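## Task

Coil the pink wire around the reel as one strand going a single way round, until very little of it stays off the reel in total; only wire lying between the two flanges counts, not wire beyond their rims or inside the middle hole. The reel must end up flat and wholly within the painted ring, and neither the reel nor the wire may touch anything fixed to the table, such as an arm's base. Then release, move the grippers away, and declare the scene finished yourself; no other ending passes, and a result that holds only because the robot is holding it does not count.

## Robot and tools

Robot: two arms, left_arm and right_arm, each ending in a two-finger gripper. Frame: one shared scene frame with its origin on the tabletop midway between the arms; +z is up, +x reaches out over the table, and left_arm sits on the +y side. The arm names do not match left and right in the pictures. On a gripper, the fingers extend along its own +z axis and spread apart along its own y axis. The reported end_effector_position is the spot between the finger pads, roughly 1 cm short of the tips.

Row layout (used by every tool that moves the arms): a single flat list of 16 numbers covering both arms, even if only one moves. First left_arm: x, y, z (metres, scene frame), then qw, qx, qy, qz (orientation quaternion, w first, scene frame), then opening; then the same eight for right_arm. Position and quaternion are absolute targets (poses), not offsets. Opening runs from -1 (closed) to +1 (fully open, 0.094 m). A target lying more than 0.6 m from that arm's last reported position along any gripper axis is refused. To keep an arm still, resend its exact pose and opening from the last result before it stopped; to hold an orientation, repeat the same commanded quaternion rather than copying the reported one, which drifts.

execute_actions: argument actions is a list with zero or one item. Empty list: just returns the current state. An item with rows (1 to 15 rows of 16 numbers) and optional steps (at most 15, default 15): each row is used for one control step of 1/30 s; the final row repeats if steps exceed rows. An item with only steps (up to 300): a pause with no new command, counted from the previous result. Optional pictures (true/false) controls whether camera images return. A refused call sends nothing.

move: target is one 16-number row of absolute poses as above; speed is the path's top speed in m/s, 0.002 to 0.5 (default 0.25), with turning capped at twice that in rad/s. Both grippers travel straight lines, finishing together, lasting 0.5 to 10 s; a longer trip is cut off at 10 s short of the goal. The opening is applied at the start. Paths do not avoid obstacles or the other arm. Grippers lag, wander, and may overshoot the speed, especially with the arm nearly straight. Faster contact hits harder; aiming deeper past a contact presses harder. The result adds a move: line giving the ending (done, off_target, moving, held, fault) and limits that acted, plus each gripper's remaining distance. If only one arm is named, the other finished fine. limits=paced: the sent pose was clipped; limits=held: a check blocked some steps, after which the arm may jump ahead quickly.

wait: seconds from 0 to 10; the robot gets nothing new. zoom_image: camera (cam_high, cam_low, cam_left_wrist, cam_right_wrist) and region [x0, y0, x1, y1] in pixels from the top-left, at most 504 by 504; gives a closer view of that camera's latest picture. finished_scene: scene number (1 or 2); ends that scene permanently, reports success and loads the next task. Replying without any tool call ends all remaining scenes.

Motion details: each step, the command is clipped to within 70 mm and 16 degrees of the measured pose, then joints chase it by damped inverse kinematics, favouring position over orientation. After an action ends, an arm only continues to its last clipped pose, so check the result and send the rest. Arms often finish a centimetre or more off, usually low. Printed hand positions grow less accurate at long reach. The simulation keeps running while replies are composed.

Result lines: the state line gives each gripper's position and quaternion. grip_measured is the finger opening on the command scale (each reading may be off by about 1 mm, fixed per gripper); the last Joint positions value is opening in metres. Hand target (when shown) is where the controller is currently driving the gripper. pose unreachable means the clearance check altered or blocked that arm's command; HELD marks steps not sent. Joint torques follow Joint positions order (gripper excluded) and carry offsets, friction and noise. FAULT means an arm stopped. MOTOR HOT appears from 85 °C; at 100 °C an OVER-TEMPERATURE FAULT drops that arm until it cools, so avoid long loaded holds. Joint limits (rad): waist ±2.880, shoulder 0 to 3.142, elbow 0 to 3.019, wrist pitch -1.693 to 1.571, wrist yaw ±1.571, wrist roll ±2.094.

Gripping: command about 0.03 below grip_measured for a firm hold, less for lighter. Pad force tops out near 50 to 62 N, lower on thin parts under about 2 mm.

Cameras: cam_high, cam_low and two wrist cameras, all 504x504, with calibration given (pinhole plus radial distortion, world-to-camera transforms); these may be slightly off per scene.

Avoid: dropping, slamming or shoving objects hard; knocking anything off the table (fails the task); arms colliding or pushing on each other. Loose objects may occasionally get nudged by outside disturbances.

Each tool is called after "Emit:" as name(argument=value, ...), one argument or row to a line, values as JSON.

## Session

Emit:
execute_actions(
  actions=[],
)

Scene clock: 0.00 s of 8300.00 s.
left_arm: end_effector_position=(+0.5577, +0.1829, +0.2230) grip_measured=+1.000 end_effector_quat_wxyz=(+0.673, +0.705, +0.143, +0.170) | right_arm: end_effector_position=(+0.8887, -0.4939, +0.1567) grip_measured=+1.000 end_effector_quat_wxyz=(+0.696, +0.275, +0.604, +0.275)
Joint positions: left_arm=[0.157 1.646 0.867 0.702 1.083 1.685 0.094] | right_arm=[-0.31   2.276  1.571  0.825 -0.124  0.818  0.094]
Joint velocities: left_arm=[ 0.005 -0.005 -0.017 -0.002  0.007  0.066  0.   ] | right_arm=[-0.005 -0.024 -0.002 -0.012 -0.037  0.007  0.   ]
Joint torques (N m, as the arm reports them, + toward a larger angle): no reading
Motor temperatures (°C, as the motors report them): left_arm=[19 21 26 20 21 20] | right_arm=[19 21 25 20 21 22]
Hand target (left_arm): +0.563, +0.183, +0.230; +0.675, +0.703, +0.137, +0.176
Hand target (right_arm): +0.893, -0.495, +0.168; +0.703, +0.270, +0.596, +0.277
camera_calibration (this result's frames):
cam_left_wrist: T_world_to_cam=[[0.0240383, 0.050664, -0.998426, 0.198805], [0.481082, 0.874887, 0.0559778, -0.433754], [0.876346, -0.481671, -0.00334274, -0.276162], [0, 0, 0, 1]] pos_world=[0.445906, 0.236394, 0.221849]
cam_right_wrist: T_world_to_cam=[[0.038988, -0.700307, -0.712777, -0.270889], [-0.483411, 0.611071, -0.626822, 0.831625], [0.874525, 0.369003, -0.314712, -0.419717], [0, 0, 0, 1]] pos_world=[0.779631, -0.54301, 0.196108]

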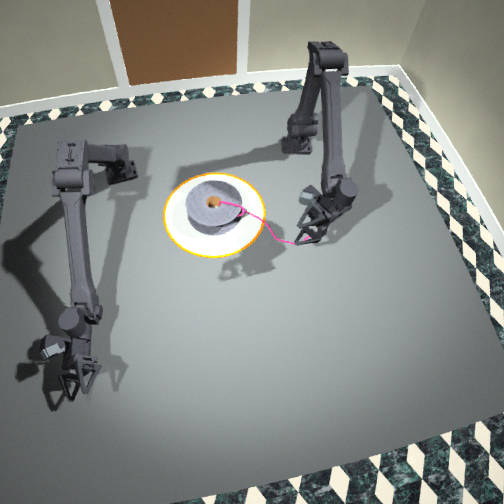

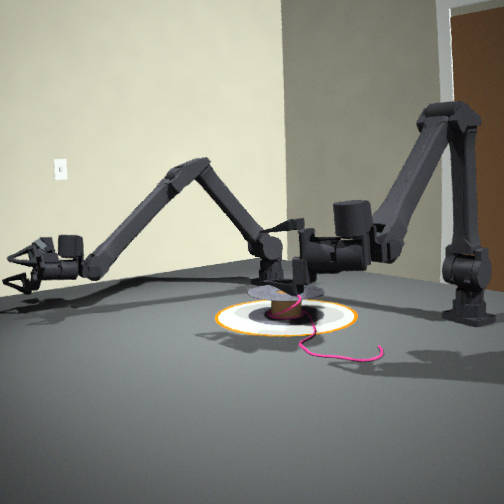

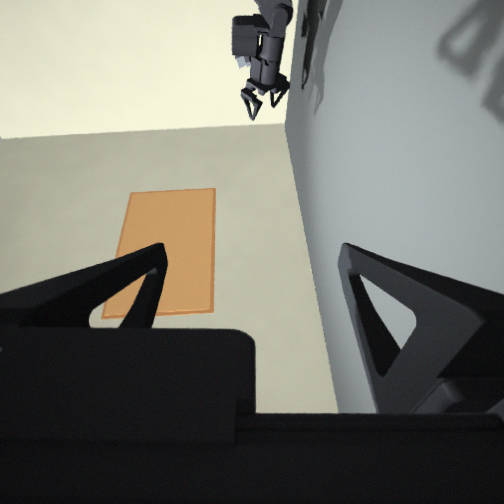

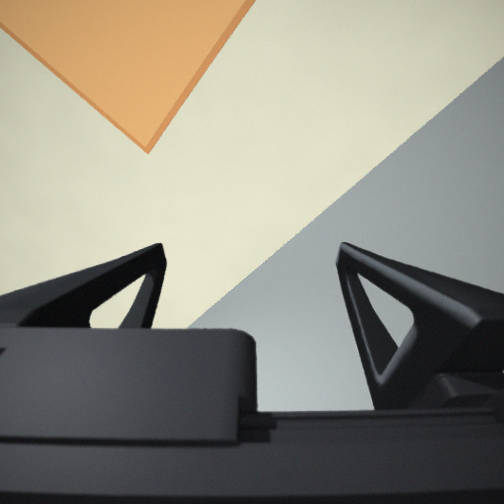

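Move arms to viewing poses.

Emit:
move(
  target=[0.30,0.22,0.30,0,-0.087,0.996,0,-0.5,0.40,-0.25,0.28,0,0.5,0.866,0,-1],
)

Emit:
zoom_image(
  camera="cam_high",
  region=[150,150,370,290],
)

Emit:
zoom_image(
  camera="cam_low",
  region=[200,270,400,380],
)

Scene clock: 9.47 s of 8300.00 s.
left_arm: end_effector_position=(+0.2866, +0.2232, +0.2796) grip_measured=-0.497 end_effector_quat_wxyz=(-0.005, -0.084, +0.996, +0.005) | right_arm: end_effector_position=(+0.3915, -0.2532, +0.2514) grip_measured=-0.996 end_effector_quat_wxyz=(-0.026, +0.500, +0.866, -0.015)
Joint positions: left_arm=[-0.267  1.126  1.189 -1.648 -0.004 -0.631  0.024] | right_arm=[ 0.171  1.327  1.281 -1.582 -0.019  1.352  0.   ]
Joint velocities: left_arm=[-0.015 -0.015  0.002  0.002  0.051 -0.051  0.001] | right_arm=[-0.015 -0.034  0.002  0.007 -0.007 -0.022  0.   ]
Joint torques (N m, as the arm reports them, + toward a larger angle): left_arm=[ 2.3  -6.34 13.95 -0.8   0.04 -0.27] | right_arm=[  1.29 -13.04  14.46  -0.53   0.05   0.18]
Motor temperatures (°C, as the motors report them): left_arm=[19 21 30 20 21 20] | right_arm=[19 22 28 20 21 22]
Hand target (left_arm): +0.297, +0.221, +0.298; +0.005, -0.099, +0.995, -0.003
Hand target (right_arm): +0.398, -0.246, +0.278; -0.006, +0.499, +0.867, +0.009
Off the commanded pose (left_arm): 0.025 m, 1 deg.
Off the commanded pose (right_arm): 0.030 m, 3 deg.
After step 90, 0.03 s passed at rest.
move: off_target (left_arm, right_arm)
camera_calibration (this result's frames):
cam_left_wrist: T_world_to_cam=[[0.171016, -0.985192, -0.0122672, 0.173206], [-0.794577, -0.145268, 0.589529, 0.102322], [-0.582582, -0.0910716, -0.807654, 0.536838], [0, 0, 0, 1]] pos_world=[0.364434, 0.234396, 0.375383]
cam_right_wrist: T_world_to_cam=[[-0.861453, -0.503973, 0.0625262, 0.191851], [-0.367542, 0.703688, 0.608059, 0.171213], [-0.350444, 0.500833, -0.791426, 0.588885], [0, 0, 0, 1]] pos_world=[0.43457, -0.318726, 0.349955]

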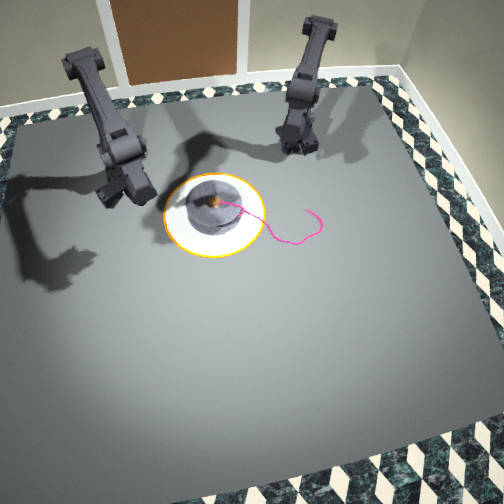

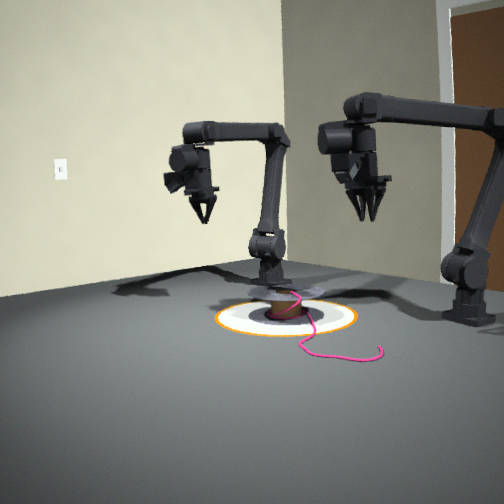

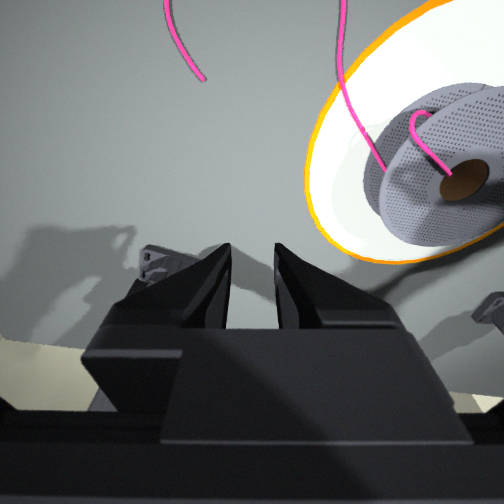

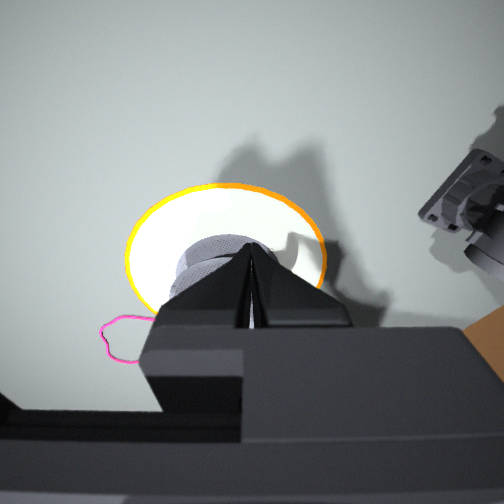

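Region (150, 150, 370, 290) of cam_high's 504x504 image, scaled by 2.291, with more detail than that image has; it fills the top 321 rows of this view, and the rest is white.

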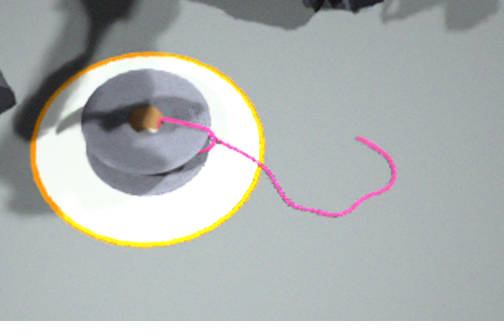

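Region (200, 270, 400, 380) of cam_low's 504x504 image, scaled by 2.520, with more detail than that image has; it fills the top 277 rows of this view, and the rest is white.

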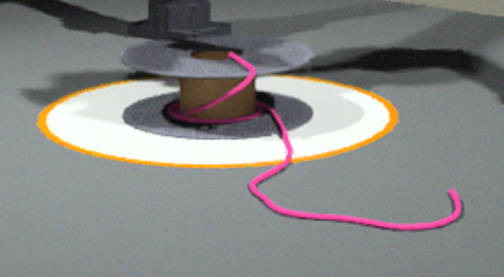

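Emit:
move(
  target=[0.385,0.115,0.07,0,-0.30,0.954,0,-0.5,0.31,-0.04,0.16,0,0.5,0.866,0,-1],
)

Scene clock: 27.00 s of 8300.00 s.
left_arm: end_effector_position=(+0.3823, +0.1217, +0.0642) grip_measured=-0.497 end_effector_quat_wxyz=(-0.012, -0.296, +0.955, +0.014) | right_arm: end_effector_position=(+0.3088, -0.0449, +0.1603) grip_measured=-0.996 end_effector_quat_wxyz=(-0.003, +0.495, +0.869, -0.009)
Joint positions: left_arm=[-0.378  1.629  1.094 -1.072  0.    -1.174  0.024] | right_arm=[ 0.748  1.475  1.188 -1.302 -0.003  1.917  0.   ]
Joint velocities: left_arm=[ 0.005 -0.005  0.002 -0.017 -0.051 -0.022  0.001] | right_arm=[-0.024 -0.034  0.002 -0.007  0.007 -0.022  0.001]
Joint torques (N m, as the arm reports them, + toward a larger angle): left_arm=[  0.52 -15.9    8.67   0.63  -0.03  -0.29] | right_arm=[  0.01 -13.17   9.71   0.37   0.22   0.17]
Motor temperatures (°C, as the motors report them): left_arm=[19 21 34 20 21 20] | right_arm=[19 22 32 20 21 22]
Hand target (left_arm): +0.388, +0.112, +0.071; -0.001, -0.300, +0.954, -0.001
Hand target (right_arm): +0.313, -0.040, +0.160; -0.001, +0.500, +0.866, -0.002
Off the commanded pose (left_arm): 0.009 m, 2 deg.
Off the commanded pose (right_arm): 0.005 m, 1 deg.
After step 90, 12.93 s passed at rest.
move: done
camera_calibration (this result's frames):
cam_left_wrist: T_world_to_cam=[[0.567892, -0.822429, -0.0332905, -0.116025], [-0.651268, -0.473701, 0.592838, 0.275584], [-0.503337, -0.314987, -0.804633, 0.406196], [0, 0, 0, 1]] pos_world=[0.449822, 0.163068, 0.1596]
cam_right_wrist: T_world_to_cam=[[-0.8573, -0.513989, 0.0291865, 0.234933], [-0.403597, 0.706206, 0.581707, 0.0651774], [-0.319602, 0.486918, -0.812875, 0.376755], [0, 0, 0, 1]] pos_world=[0.348126, -0.108724, 0.261484]

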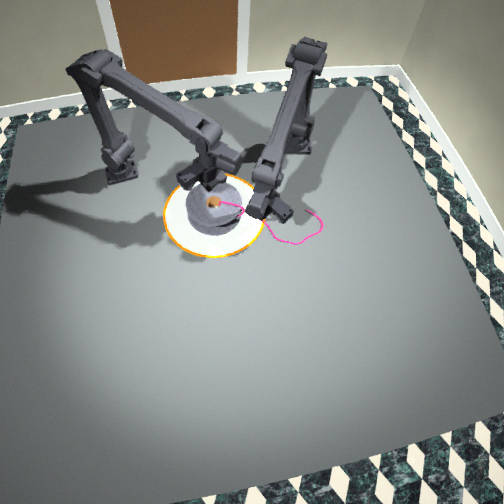

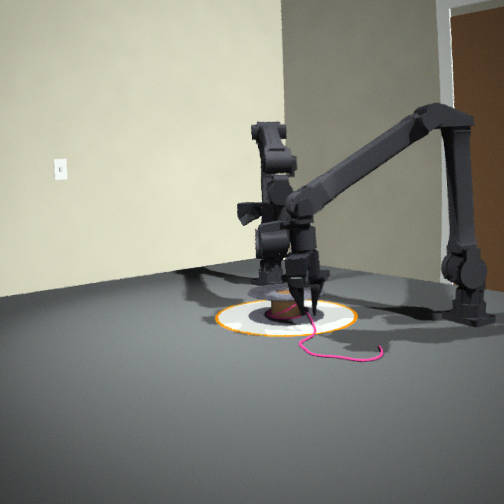

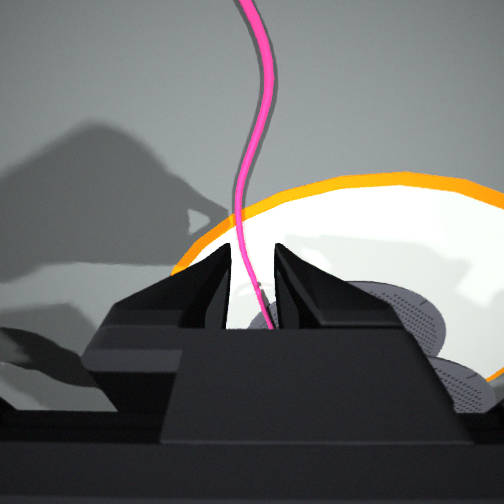

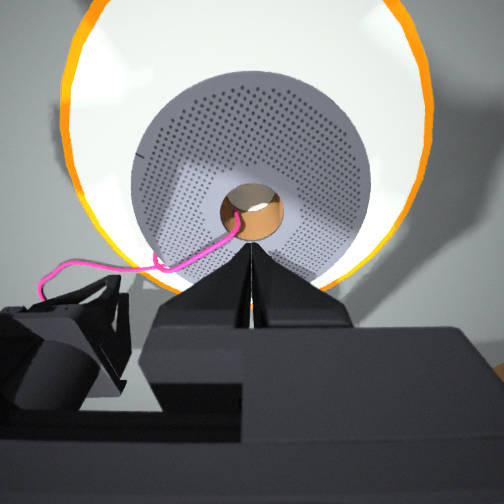

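Emit:
move(
  target=[0.377,0.129,0.0,0,-0.30,0.954,0,-0.5,0.296,-0.030,0.10,0,0.5,0.866,0,-1],
  speed=0.06,
)

Scene clock: 30.87 s of 8300.00 s.
left_arm: end_effector_position=(+0.3807, +0.1227, +0.0187) grip_measured=-0.498 end_effector_quat_wxyz=(+0.005, -0.297, +0.955, -0.006) | right_arm: end_effector_position=(+0.3015, -0.0323, +0.1106) grip_measured=-0.996 end_effector_quat_wxyz=(-0.000, +0.501, +0.865, +0.007)
Joint positions: left_arm=[-0.378  1.667  0.999 -0.887  0.    -1.176  0.024] | right_arm=[ 0.781  1.514  1.094 -1.136 -0.002  1.966  0.   ]
Joint velocities: left_arm=[-0.015 -0.005 -0.007 -0.012  0.037 -0.007 -0.   ] | right_arm=[-0.015 -0.005 -0.007 -0.002 -0.022 -0.022  0.001]
Joint torques (N m, as the arm reports them, + toward a larger angle): left_arm=[  2.08 -12.39   4.98   1.64  -0.13  -0.08] | right_arm=[  1.29 -12.22   7.71   0.49   0.22   0.16]
Motor temperatures (°C, as the motors report them): left_arm=[19 21 33 20 21 20] | right_arm=[19 22 32 20 21 22]
Hand target (left_arm): +0.377, +0.129, +0.000; -0.000, -0.300, +0.954, +0.000
Hand target (right_arm): +0.296, -0.030, +0.100; +0.000, +0.500, +0.866, -0.000
Off the commanded pose (left_arm): 0.020 m, 1 deg.
Off the commanded pose (right_arm): 0.012 m, 1 deg.
move: off_target (left_arm, right_arm)
camera_calibration (this result's frames):
cam_left_wrist: T_world_to_cam=[[0.57049, -0.821168, 0.0149758, -0.117839], [-0.675732, -0.458931, 0.576861, 0.309833], [-0.466827, -0.339213, -0.816705, 0.358369], [0, 0, 0, 1]] pos_world=[0.443886, 0.16699, 0.115715]
cam_right_wrist: T_world_to_cam=[[-0.865529, -0.500857, -0.000903973, 0.242833], [-0.404649, 0.698206, 0.590565, 0.0812816], [-0.295158, 0.511517, -0.806989, 0.320694], [0, 0, 0, 1]] pos_world=[0.337725, -0.0991672, 0.211014]

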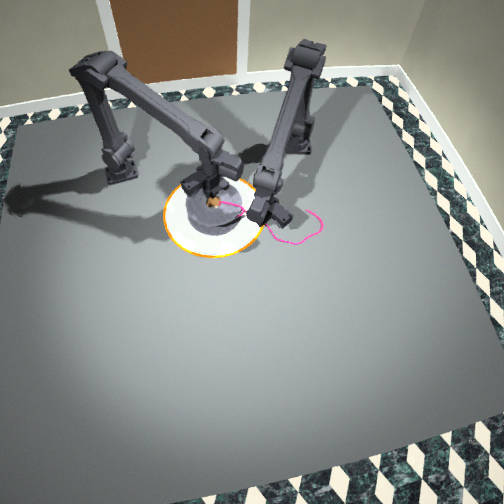

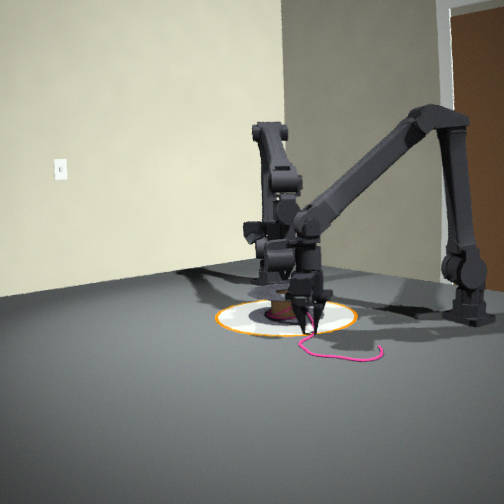

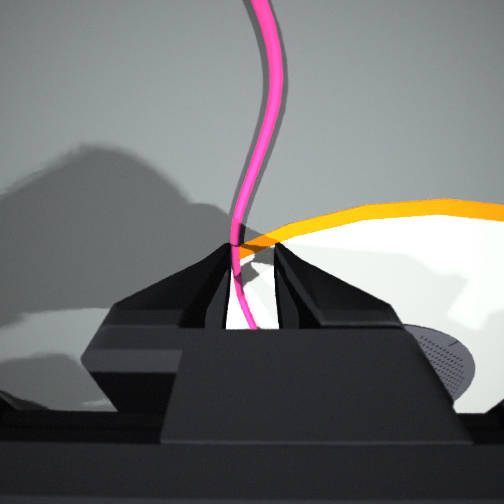

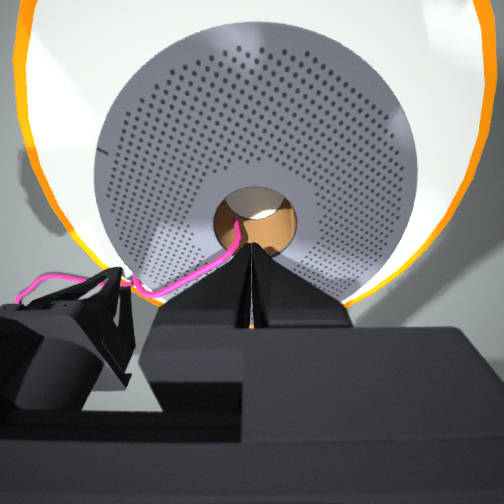

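Emit:
move(
  target=[0.377,0.129,0.0,0,-0.30,0.954,0,-1,0.294,-0.028,0.048,0,0.5,0.866,0,-1],
  speed=0.05,
)

Scene clock: 33.83 s of 8300.00 s.
left_arm: end_effector_position=(+0.3806, +0.1228, +0.0185) grip_measured=-0.957 end_effector_quat_wxyz=(+0.006, -0.297, +0.955, -0.007) | right_arm: end_effector_position=(+0.3006, -0.0296, +0.0586) grip_measured=-0.996 end_effector_quat_wxyz=(-0.000, +0.502, +0.865, +0.007)
Joint positions: left_arm=[-0.378  1.665  0.997 -0.883  0.    -1.176  0.002] | right_arm=[ 0.786  1.586  1.023 -0.994 -0.002  1.973  0.   ]
Joint velocities: left_arm=[-0.005 -0.024 -0.012 -0.002 -0.081  0.022 -0.001] | right_arm=[ 0.015  0.005 -0.017  0.007 -0.022 -0.051  0.002]
Joint torques (N m, as the arm reports them, + toward a larger angle): left_arm=[  2.06 -12.43   4.98   1.48  -0.17  -0.09] | right_arm=[  1.34 -12.96   7.     0.49   0.21   0.15]
Motor temperatures (°C, as the motors report them): left_arm=[19 22 32 20 21 20] | right_arm=[19 22 31 20 21 22]
Hand target (left_arm): +0.377, +0.129, +0.000; +0.000, -0.300, +0.954, +0.000
Hand target (right_arm): +0.294, -0.028, +0.048; -0.000, +0.500, +0.866, -0.000
Off the commanded pose (left_arm): 0.020 m, 1 deg.
Off the commanded pose (right_arm): 0.013 m, 1 deg.
move: off_target (left_arm, right_arm)
camera_calibration (this result's frames):
cam_left_wrist: T_world_to_cam=[[0.570459, -0.821148, 0.0170913, -0.117743], [-0.676841, -0.458216, 0.576128, 0.310263], [-0.465255, -0.340226, -0.81718, 0.3577], [0, 0, 0, 1]] pos_world=[0.443588, 0.167182, 0.115567]
cam_right_wrist: T_world_to_cam=[[-0.866483, -0.499206, -0.00119814, 0.243721], [-0.403397, 0.698767, 0.590759, 0.109337], [-0.294073, 0.512366, -0.806847, 0.276713], [0, 0, 0, 1]] pos_world=[0.33666, -0.0965129, 0.158965]

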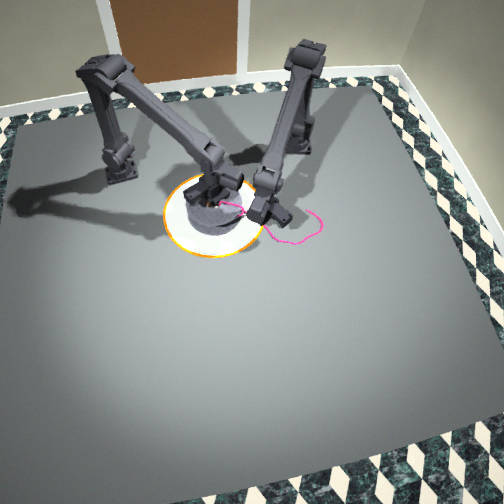

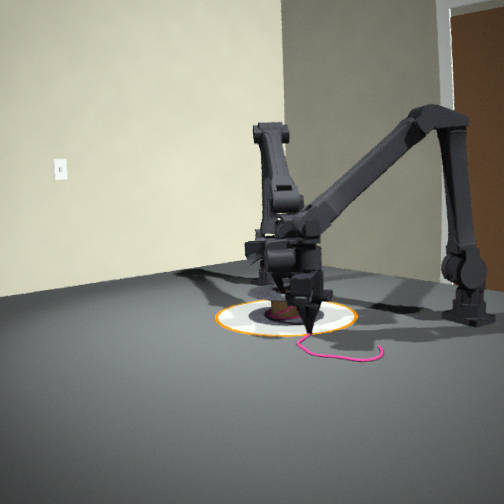

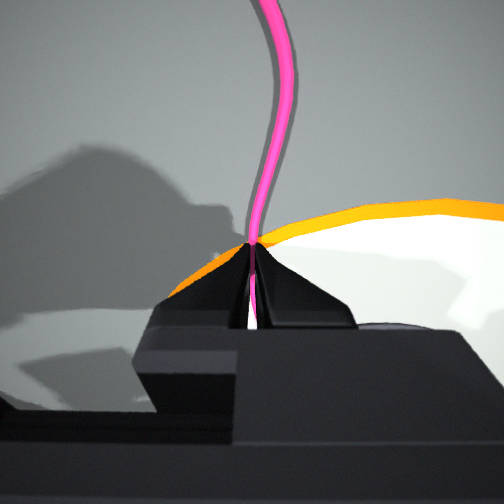

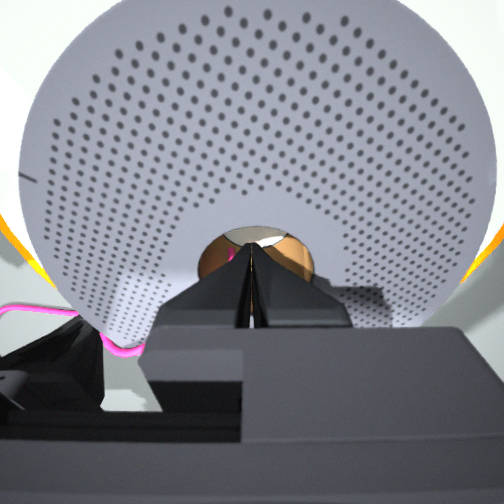

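Emit:
move(
  target=[0.39,0.115,0.04,0.172,-0.246,0.781,-0.547,-1,0.294,-0.028,0.048,0,0.5,0.866,0,-0.33],
  speed=0.15,
)

Scene clock: 39.90 s of 8300.00 s.
left_arm: end_effector_position=(+0.3904, +0.1115, +0.0412) grip_measured=-0.957 end_effector_quat_wxyz=(+0.164, -0.233, +0.789, -0.545) | right_arm: end_effector_position=(+0.3006, -0.0292, +0.0591) grip_measured=-0.332 end_effector_quat_wxyz=(-0.000, +0.502, +0.865, +0.008)
Joint positions: left_arm=[-0.174  1.677  0.388  0.855  0.577 -1.317  0.002] | right_arm=[ 0.787  1.584  1.023 -0.993 -0.003  1.974  0.031]
Joint velocities: left_arm=[-0.005  0.005 -0.007  0.002  0.022 -0.051  0.001] | right_arm=[ 0.005  0.005  0.002  0.012 -0.007  0.022  0.001]
Joint torques (N m, as the arm reports them, + toward a larger angle): left_arm=[ 2.38 -9.74  2.9   3.12  0.21 -0.19] | right_arm=[  1.36 -12.78   6.97   0.48   0.22   0.16]
Motor temperatures (°C, as the motors report them): left_arm=[19 22 31 20 21 20] | right_arm=[19 22 30 20 21 22]
Hand target (left_arm): +0.390, +0.116, +0.039; +0.163, -0.242, +0.784, -0.548
Hand target (right_arm): +0.294, -0.028, +0.048; -0.000, +0.500, +0.866, -0.000
Off the commanded pose (left_arm): 0.004 m, 2 deg.
Off the commanded pose (right_arm): 0.013 m, 1 deg.
move: off_target (right_arm)
camera_calibration (this result's frames):
cam_left_wrist: T_world_to_cam=[[0.190982, -0.296541, 0.935729, -0.0811839], [-0.979066, 0.0108229, 0.203257, 0.37963], [-0.0704012, -0.954959, -0.288267, 0.26961], [0, 0, 0, 1]] pos_world=[0.406169, 0.229283, 0.0765233]
cam_right_wrist: T_world_to_cam=[[-0.866478, -0.499207, -0.00280509, 0.243976], [-0.4039, 0.697729, 0.591641, 0.108881], [-0.293394, 0.513777, -0.806196, 0.276699], [0, 0, 0, 1]] pos_world=[0.336559, -0.0963366, 0.159339]

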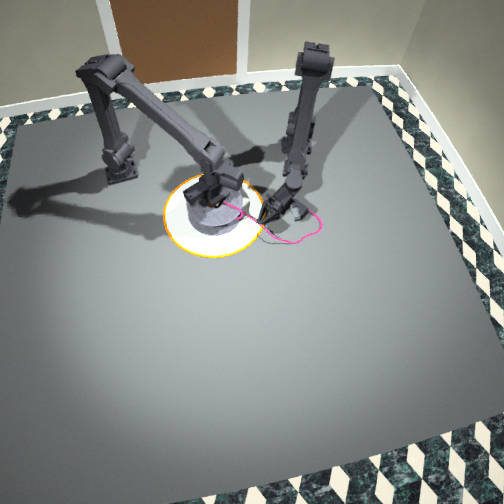

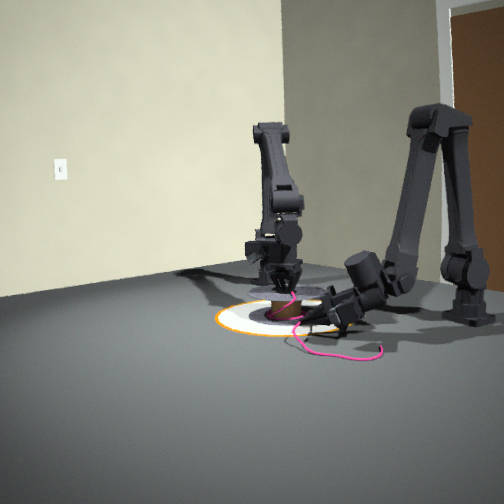

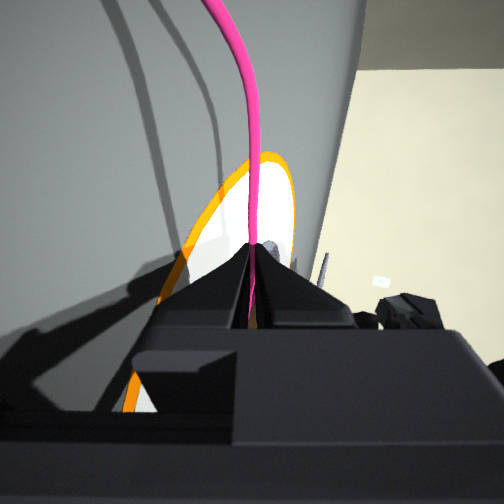

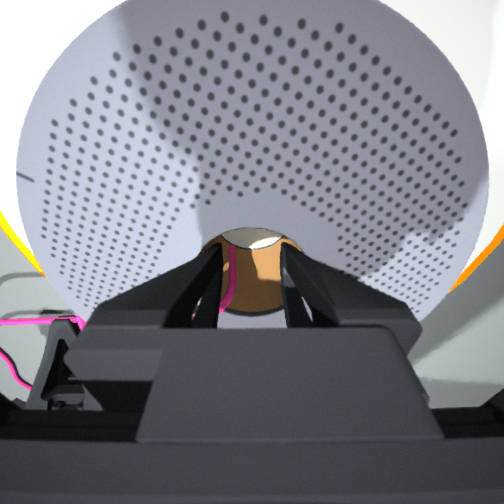

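Emit:
move(
  target=[0.41,0.08,0.03,0.172,-0.246,0.781,-0.547,-0.92,0.294,-0.028,0.048,0,0.5,0.866,0,-0.2],
  speed=0.05,
)

Scene clock: 42.70 s of 8300.00 s.
left_arm: end_effector_position=(+0.4014, +0.0885, +0.0269) grip_measured=-0.918 end_effector_quat_wxyz=(+0.168, -0.249, +0.787, -0.538) | right_arm: end_effector_position=(+0.3006, -0.0292, +0.0592) grip_measured=-0.276 end_effector_quat_wxyz=(-0.000, +0.502, +0.865, +0.008)
Joint positions: left_arm=[-0.243  1.756  0.435  0.896  0.484 -1.367  0.004] | right_arm=[ 0.787  1.584  1.023 -0.993 -0.003  1.974  0.034]
Joint velocities: left_arm=[-0.015  0.005 -0.007 -0.002 -0.051 -0.022 -0.001] | right_arm=[ 0.005  0.005 -0.007  0.007 -0.037 -0.007 -0.   ]
Joint torques (N m, as the arm reports them, + toward a larger angle): left_arm=[ 0.48 -9.93  5.44  2.98 -0.11 -0.18] | right_arm=[  1.32 -12.74   6.98   0.47   0.22   0.16]
Motor temperatures (°C, as the motors report them): left_arm=[19 22 30 20 21 20] | right_arm=[19 22 30 20 21 22]
Hand target (left_arm): +0.409, +0.080, +0.031; +0.171, -0.246, +0.781, -0.548
Hand target (right_arm): +0.294, -0.028, +0.048; -0.000, +0.500, +0.866, -0.000
Off the commanded pose (left_arm): 0.012 m, 1 deg.
Off the commanded pose (right_arm): 0.013 m, 1 deg.
move: off_target (left_arm, right_arm)
camera_calibration (this result's frames):
cam_left_wrist: T_world_to_cam=[[0.214413, -0.295237, 0.931054, -0.086139], [-0.975825, -0.0234277, 0.217294, 0.394975], [-0.0423408, -0.955137, -0.293123, 0.233135], [0, 0, 0, 1]] pos_world=[0.413767, 0.206497, 0.0627114]
cam_right_wrist: T_world_to_cam=[[-0.866668, -0.498876, -0.00315325, 0.244088], [-0.403767, 0.697701, 0.591764, 0.108734], [-0.293017, 0.514136, -0.806105, 0.276707], [0, 0, 0, 1]] pos_world=[0.336527, -0.0963594, 0.15948]

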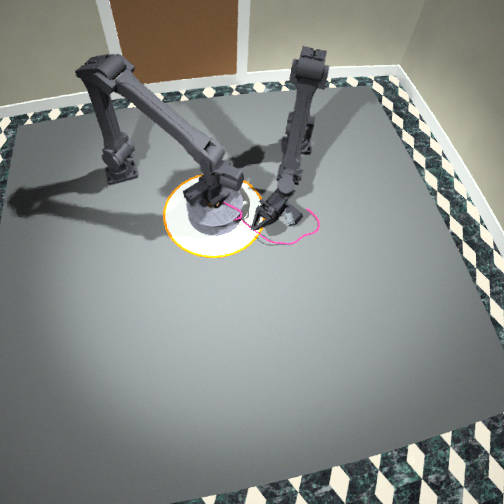

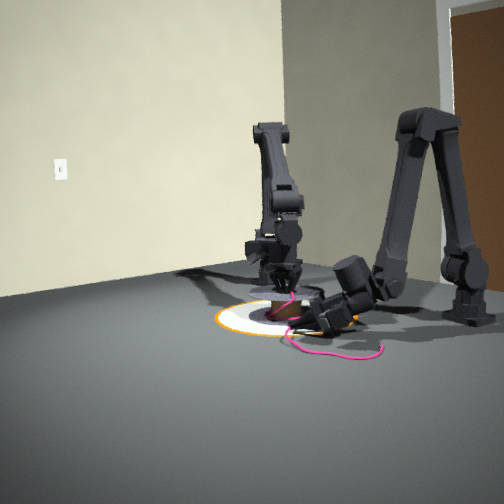

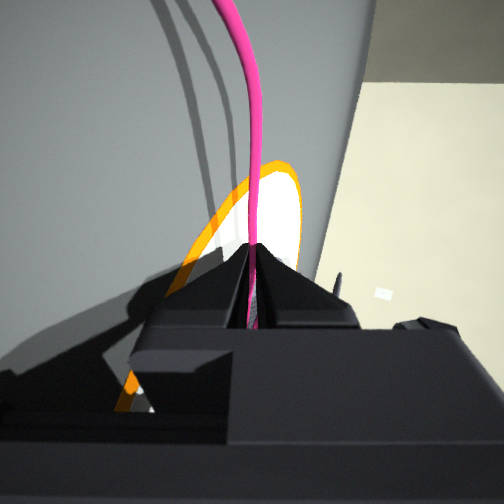

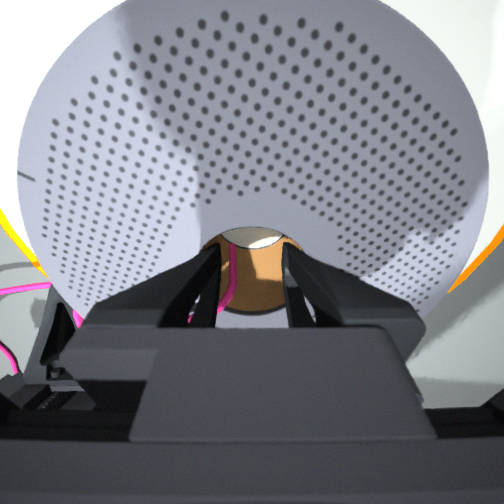

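Rotate reel CCW (a 60→115).

Emit:
move(
  target=[0.41,0.08,0.035,0.172,-0.246,0.781,-0.547,-0.95,0.294,-0.028,0.048,0,-0.423,0.906,0,-0.23],
  speed=0.25,
)

Emit:
move(
  target=[0.41,0.08,0.035,0.172,-0.246,0.781,-0.547,-0.95,0.294,-0.028,0.048,0,-0.985,0.174,0,-0.23],
  speed=0.25,
)

Emit:
zoom_image(
  camera="cam_low",
  region=[200,270,400,380],
)

Scene clock: 49.87 s of 8300.00 s.
left_arm: end_effector_position=(+0.4015, +0.0885, +0.0269) grip_measured=-0.936 end_effector_quat_wxyz=(+0.168, -0.250, +0.787, -0.538) | right_arm: end_effector_position=(+0.3000, -0.0287, +0.0592) grip_measured=-0.275 end_effector_quat_wxyz=(+0.006, -0.406, +0.914, +0.007)
Joint positions: left_arm=[-0.243  1.756  0.435  0.896  0.484 -1.369  0.003] | right_arm=[ 0.787  1.584  1.023 -0.993 -0.007  0.085  0.034]
Joint velocities: left_arm=[ 0.005 -0.005  0.027 -0.022  0.022 -0.022 -0.001] | right_arm=[ 0.005 -0.005 -0.002 -0.007  0.081 -0.037  0.   ]
Joint torques (N m, as the arm reports them, + toward a larger angle): left_arm=[  0.58 -11.86   5.37   1.98  -0.08  -0.15] | right_arm=[  1.28 -12.88   7.11   0.59   0.32  -0.2 ]
Motor temperatures (°C, as the motors report them): left_arm=[19 22 30 20 21 20] | right_arm=[19 22 29 20 21 22]
Hand target (left_arm): +0.409, +0.080, +0.035; +0.172, -0.246, +0.781, -0.547
Hand target (right_arm): +0.294, -0.028, +0.048; -0.000, -0.423, +0.906, +0.000
Off the commanded pose (left_arm): 0.015 m, 1 deg.
Off the commanded pose (right_arm): 0.013 m, 2 deg.
move: off_target (left_arm, right_arm)
camera_calibration (this result's frames):
cam_left_wrist: T_world_to_cam=[[0.215701, -0.294417, 0.931016, -0.0867149], [-0.975564, -0.0241631, 0.218381, 0.394959], [-0.041799, -0.955371, -0.292435, 0.232957], [0, 0, 0, 1]] pos_world=[0.41375, 0.206573, 0.062606]
cam_right_wrist: T_world_to_cam=[[0.744696, -0.667398, 0.00263778, -0.244765], [-0.548854, -0.610164, 0.571366, 0.115302], [-0.379719, -0.426942, -0.820691, 0.276117], [0, 0, 0, 1]] pos_world=[0.350407, 0.0248829, 0.161373]

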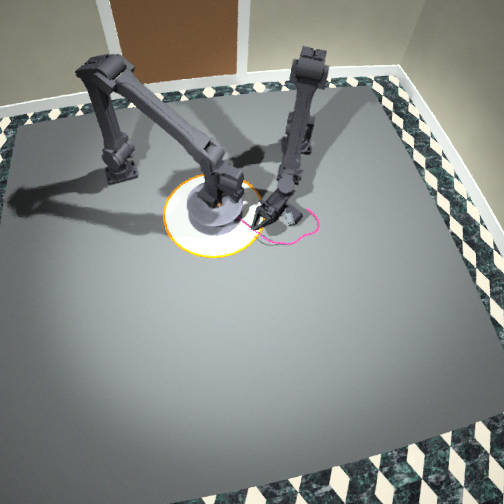

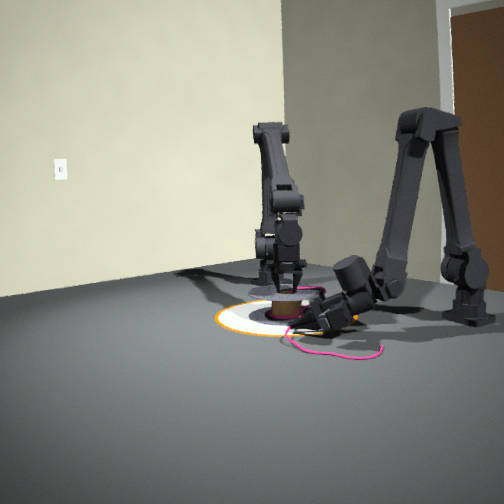

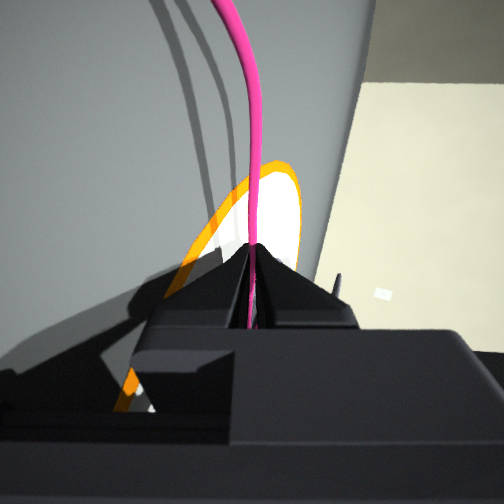

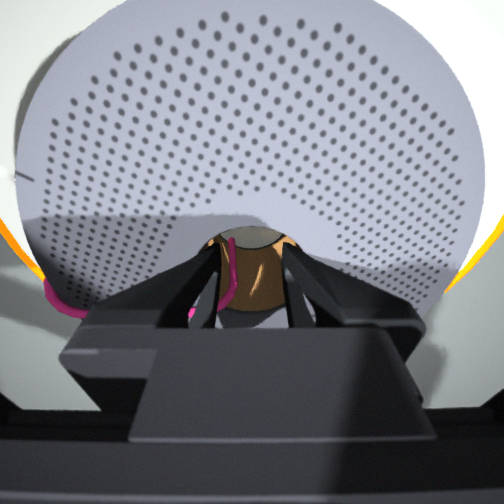

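Scene clock: 54.50 s of 8300.00 s.
left_arm: end_effector_position=(+0.3852, +0.0697, +0.0282) grip_measured=-0.936 end_effector_quat_wxyz=(+0.143, -0.223, +0.793, -0.549) | right_arm: end_effector_position=(+0.3197, -0.0193, +0.0665) grip_measured=-0.241 end_effector_quat_wxyz=(-0.035, +0.973, -0.225, +0.027)
Joint positions: left_arm=[-0.283  1.756  0.435  0.896  0.523 -1.369  0.003] | right_arm=[ 0.775  1.581  1.039 -0.943  0.02  -1.779  0.036]
Joint velocities: left_arm=[-0.005 -0.005 -0.002 -0.007 -0.081 -0.037  0.001] | right_arm=[ 0.005 -0.005  0.007  0.007  0.022  0.037 -0.001]
Joint torques (N m, as the arm reports them, + toward a larger angle): left_arm=[  3.85 -12.03   5.17   1.98  -1.45  -0.15] | right_arm=[  2.19 -12.86   5.81  -1.26  -0.83  -0.77]
Motor temperatures (°C, as the motors report them): left_arm=[19 22 29 20 22 20] | right_arm=[19 22 29 20 22 22]
Hand target (left_arm): +0.409, +0.080, +0.036; +0.172, -0.246, +0.781, -0.547
Hand target (right_arm): +0.295, -0.029, +0.049; -0.001, +0.984, -0.176, -0.000
Off the commanded pose (left_arm): 0.028 m, 4 deg.
Off the commanded pose (right_arm): 0.033 m, 8 deg.
move: off_target (left_arm, right_arm)
camera_calibration (this result's frames):
cam_left_wrist: T_world_to_cam=[[0.200052, -0.296574, 0.933822, -0.0838977], [-0.972904, 0.0526295, 0.22514, 0.371782], [-0.115917, -0.953559, -0.278009, 0.242709], [0, 0, 0, 1]] pos_world=[0.406627, 0.186989, 0.062118]
cam_right_wrist: T_world_to_cam=[[0.431347, 0.897646, 0.0903949, -0.128627], [0.68702, -0.391763, 0.611985, -0.265917], [0.584759, -0.201875, -0.785686, -0.0127243], [0, 0, 0, 1]] pos_world=[0.245614, 0.00871637, 0.164367]

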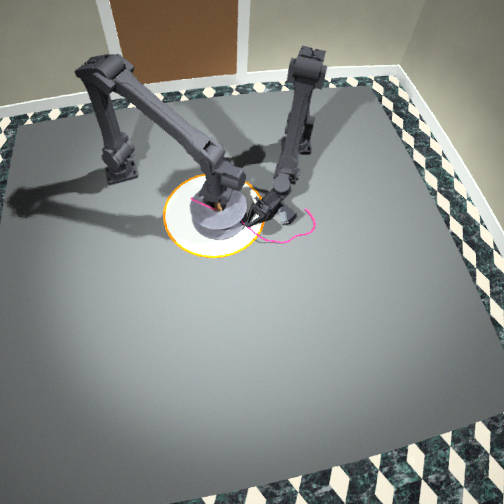

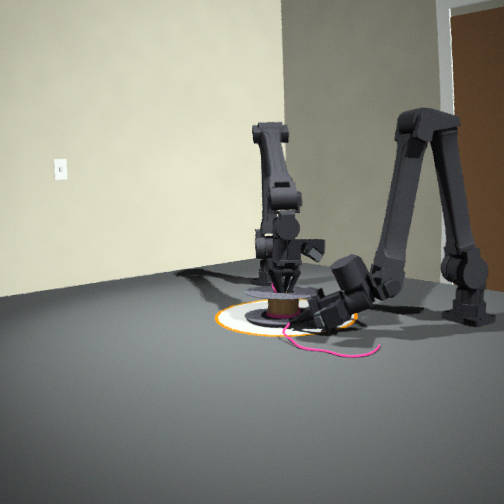

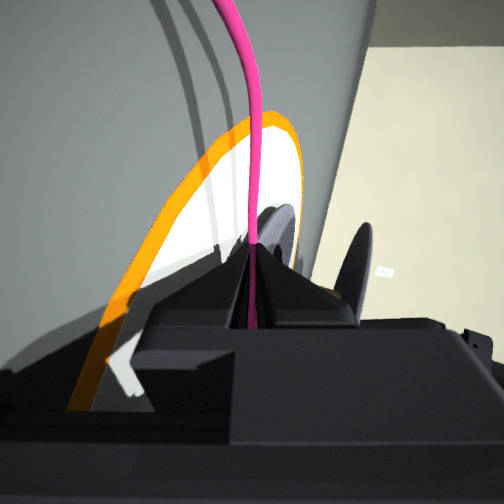

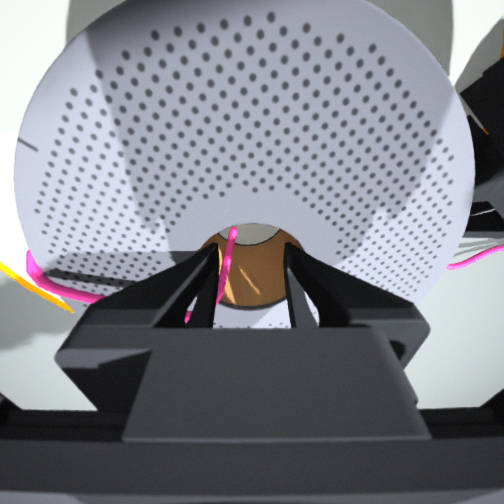

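Region (200, 270, 400, 380) of cam_low's 504x504 image, scaled by 2.520, with more detail than that image has; it fills the top 277 rows of this view, and the rest is white.

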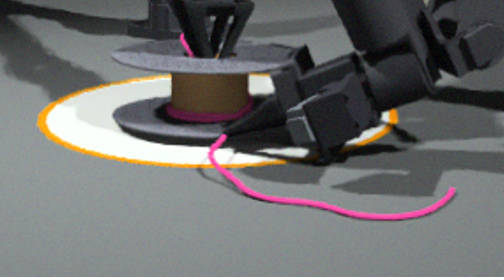

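Emit:
move(
  target=[0.42,0.08,0.035,0.172,-0.246,0.781,-0.547,-0.88,0.294,-0.028,0.048,0,-0.985,0.174,0,-0.23],
  speed=0.05,
)

Scene clock: 57.93 s of 8300.00 s.
left_arm: end_effector_position=(+0.4058, +0.0800, +0.0334) grip_measured=-0.883 end_effector_quat_wxyz=(+0.167, -0.239, +0.785, -0.547) | right_arm: end_effector_position=(+0.3101, -0.0212, +0.0638) grip_measured=-0.238 end_effector_quat_wxyz=(-0.027, +0.981, -0.193, +0.014)
Joint positions: left_arm=[-0.251  1.756  0.455  0.896  0.497 -1.369  0.005] | right_arm=[ 0.781  1.581  1.032 -0.961 -0.    -1.836  0.036]
Joint velocities: left_arm=[-0.015 -0.005 -0.007  0.007 -0.037 -0.051 -0.   ] | right_arm=[-0.005 -0.005  0.022 -0.002 -0.066 -0.022  0.   ]
Joint torques (N m, as the arm reports them, + toward a larger angle): left_arm=[  2.64 -11.18   5.99   1.21  -0.11  -0.08] | right_arm=[  1.77 -12.65   6.42  -0.7   -0.08  -0.13]
Motor temperatures (°C, as the motors report them): left_arm=[19 22 29 20 22 20] | right_arm=[19 22 29 20 22 22]
Hand target (left_arm): +0.420, +0.080, +0.036; +0.172, -0.246, +0.781, -0.547
Hand target (right_arm): +0.294, -0.028, +0.049; -0.000, +0.985, -0.174, -0.000
Off the commanded pose (left_arm): 0.014 m, 1 deg.
Off the commanded pose (right_arm): 0.024 m, 4 deg.
move: off_target (left_arm, right_arm)
camera_calibration (this result's frames):
cam_left_wrist: T_world_to_cam=[[0.195145, -0.286241, 0.938075, -0.0887036], [-0.979135, -0.00157281, 0.203207, 0.397647], [-0.0566907, -0.958156, -0.280576, 0.232783], [0, 0, 0, 1]] pos_world=[0.419857, 0.198278, 0.0677193]
cam_right_wrist: T_world_to_cam=[[0.374294, 0.924639, 0.070333, -0.102983], [0.727363, -0.339789, 0.596227, -0.26884], [0.575193, -0.172007, -0.799729, -0.00510681], [0, 0, 0, 1]] pos_world=[0.237028, 0.00299493, 0.163449]

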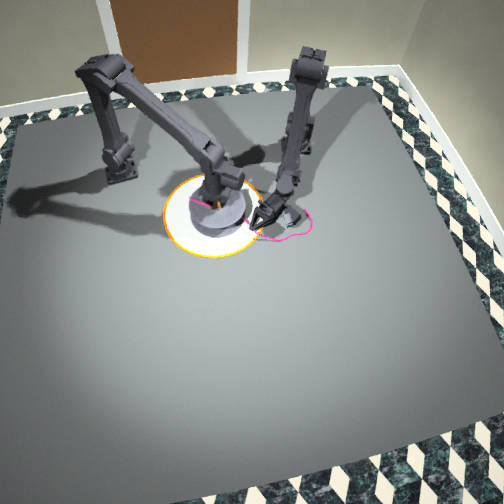

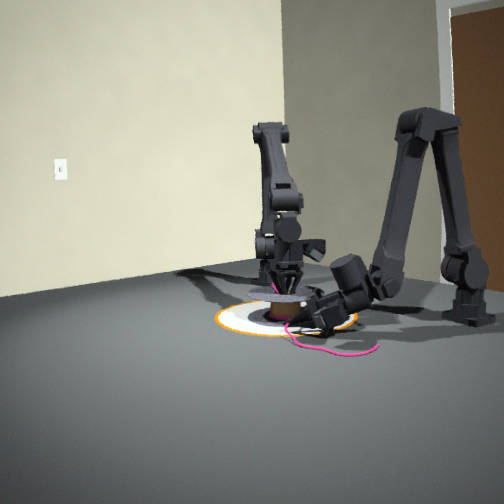

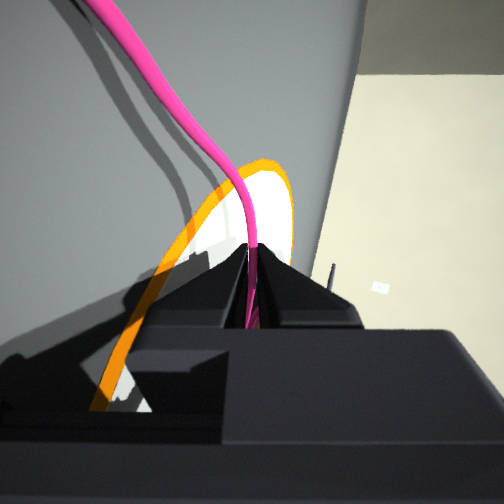

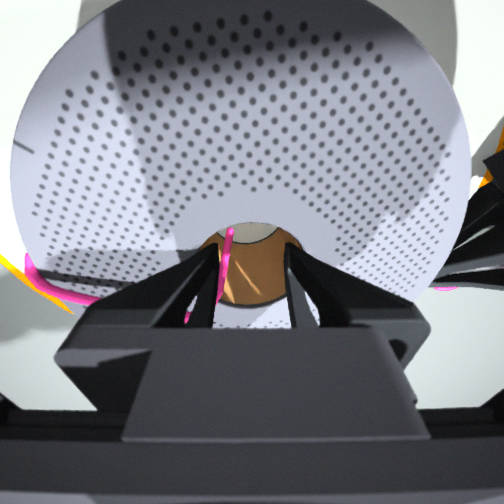

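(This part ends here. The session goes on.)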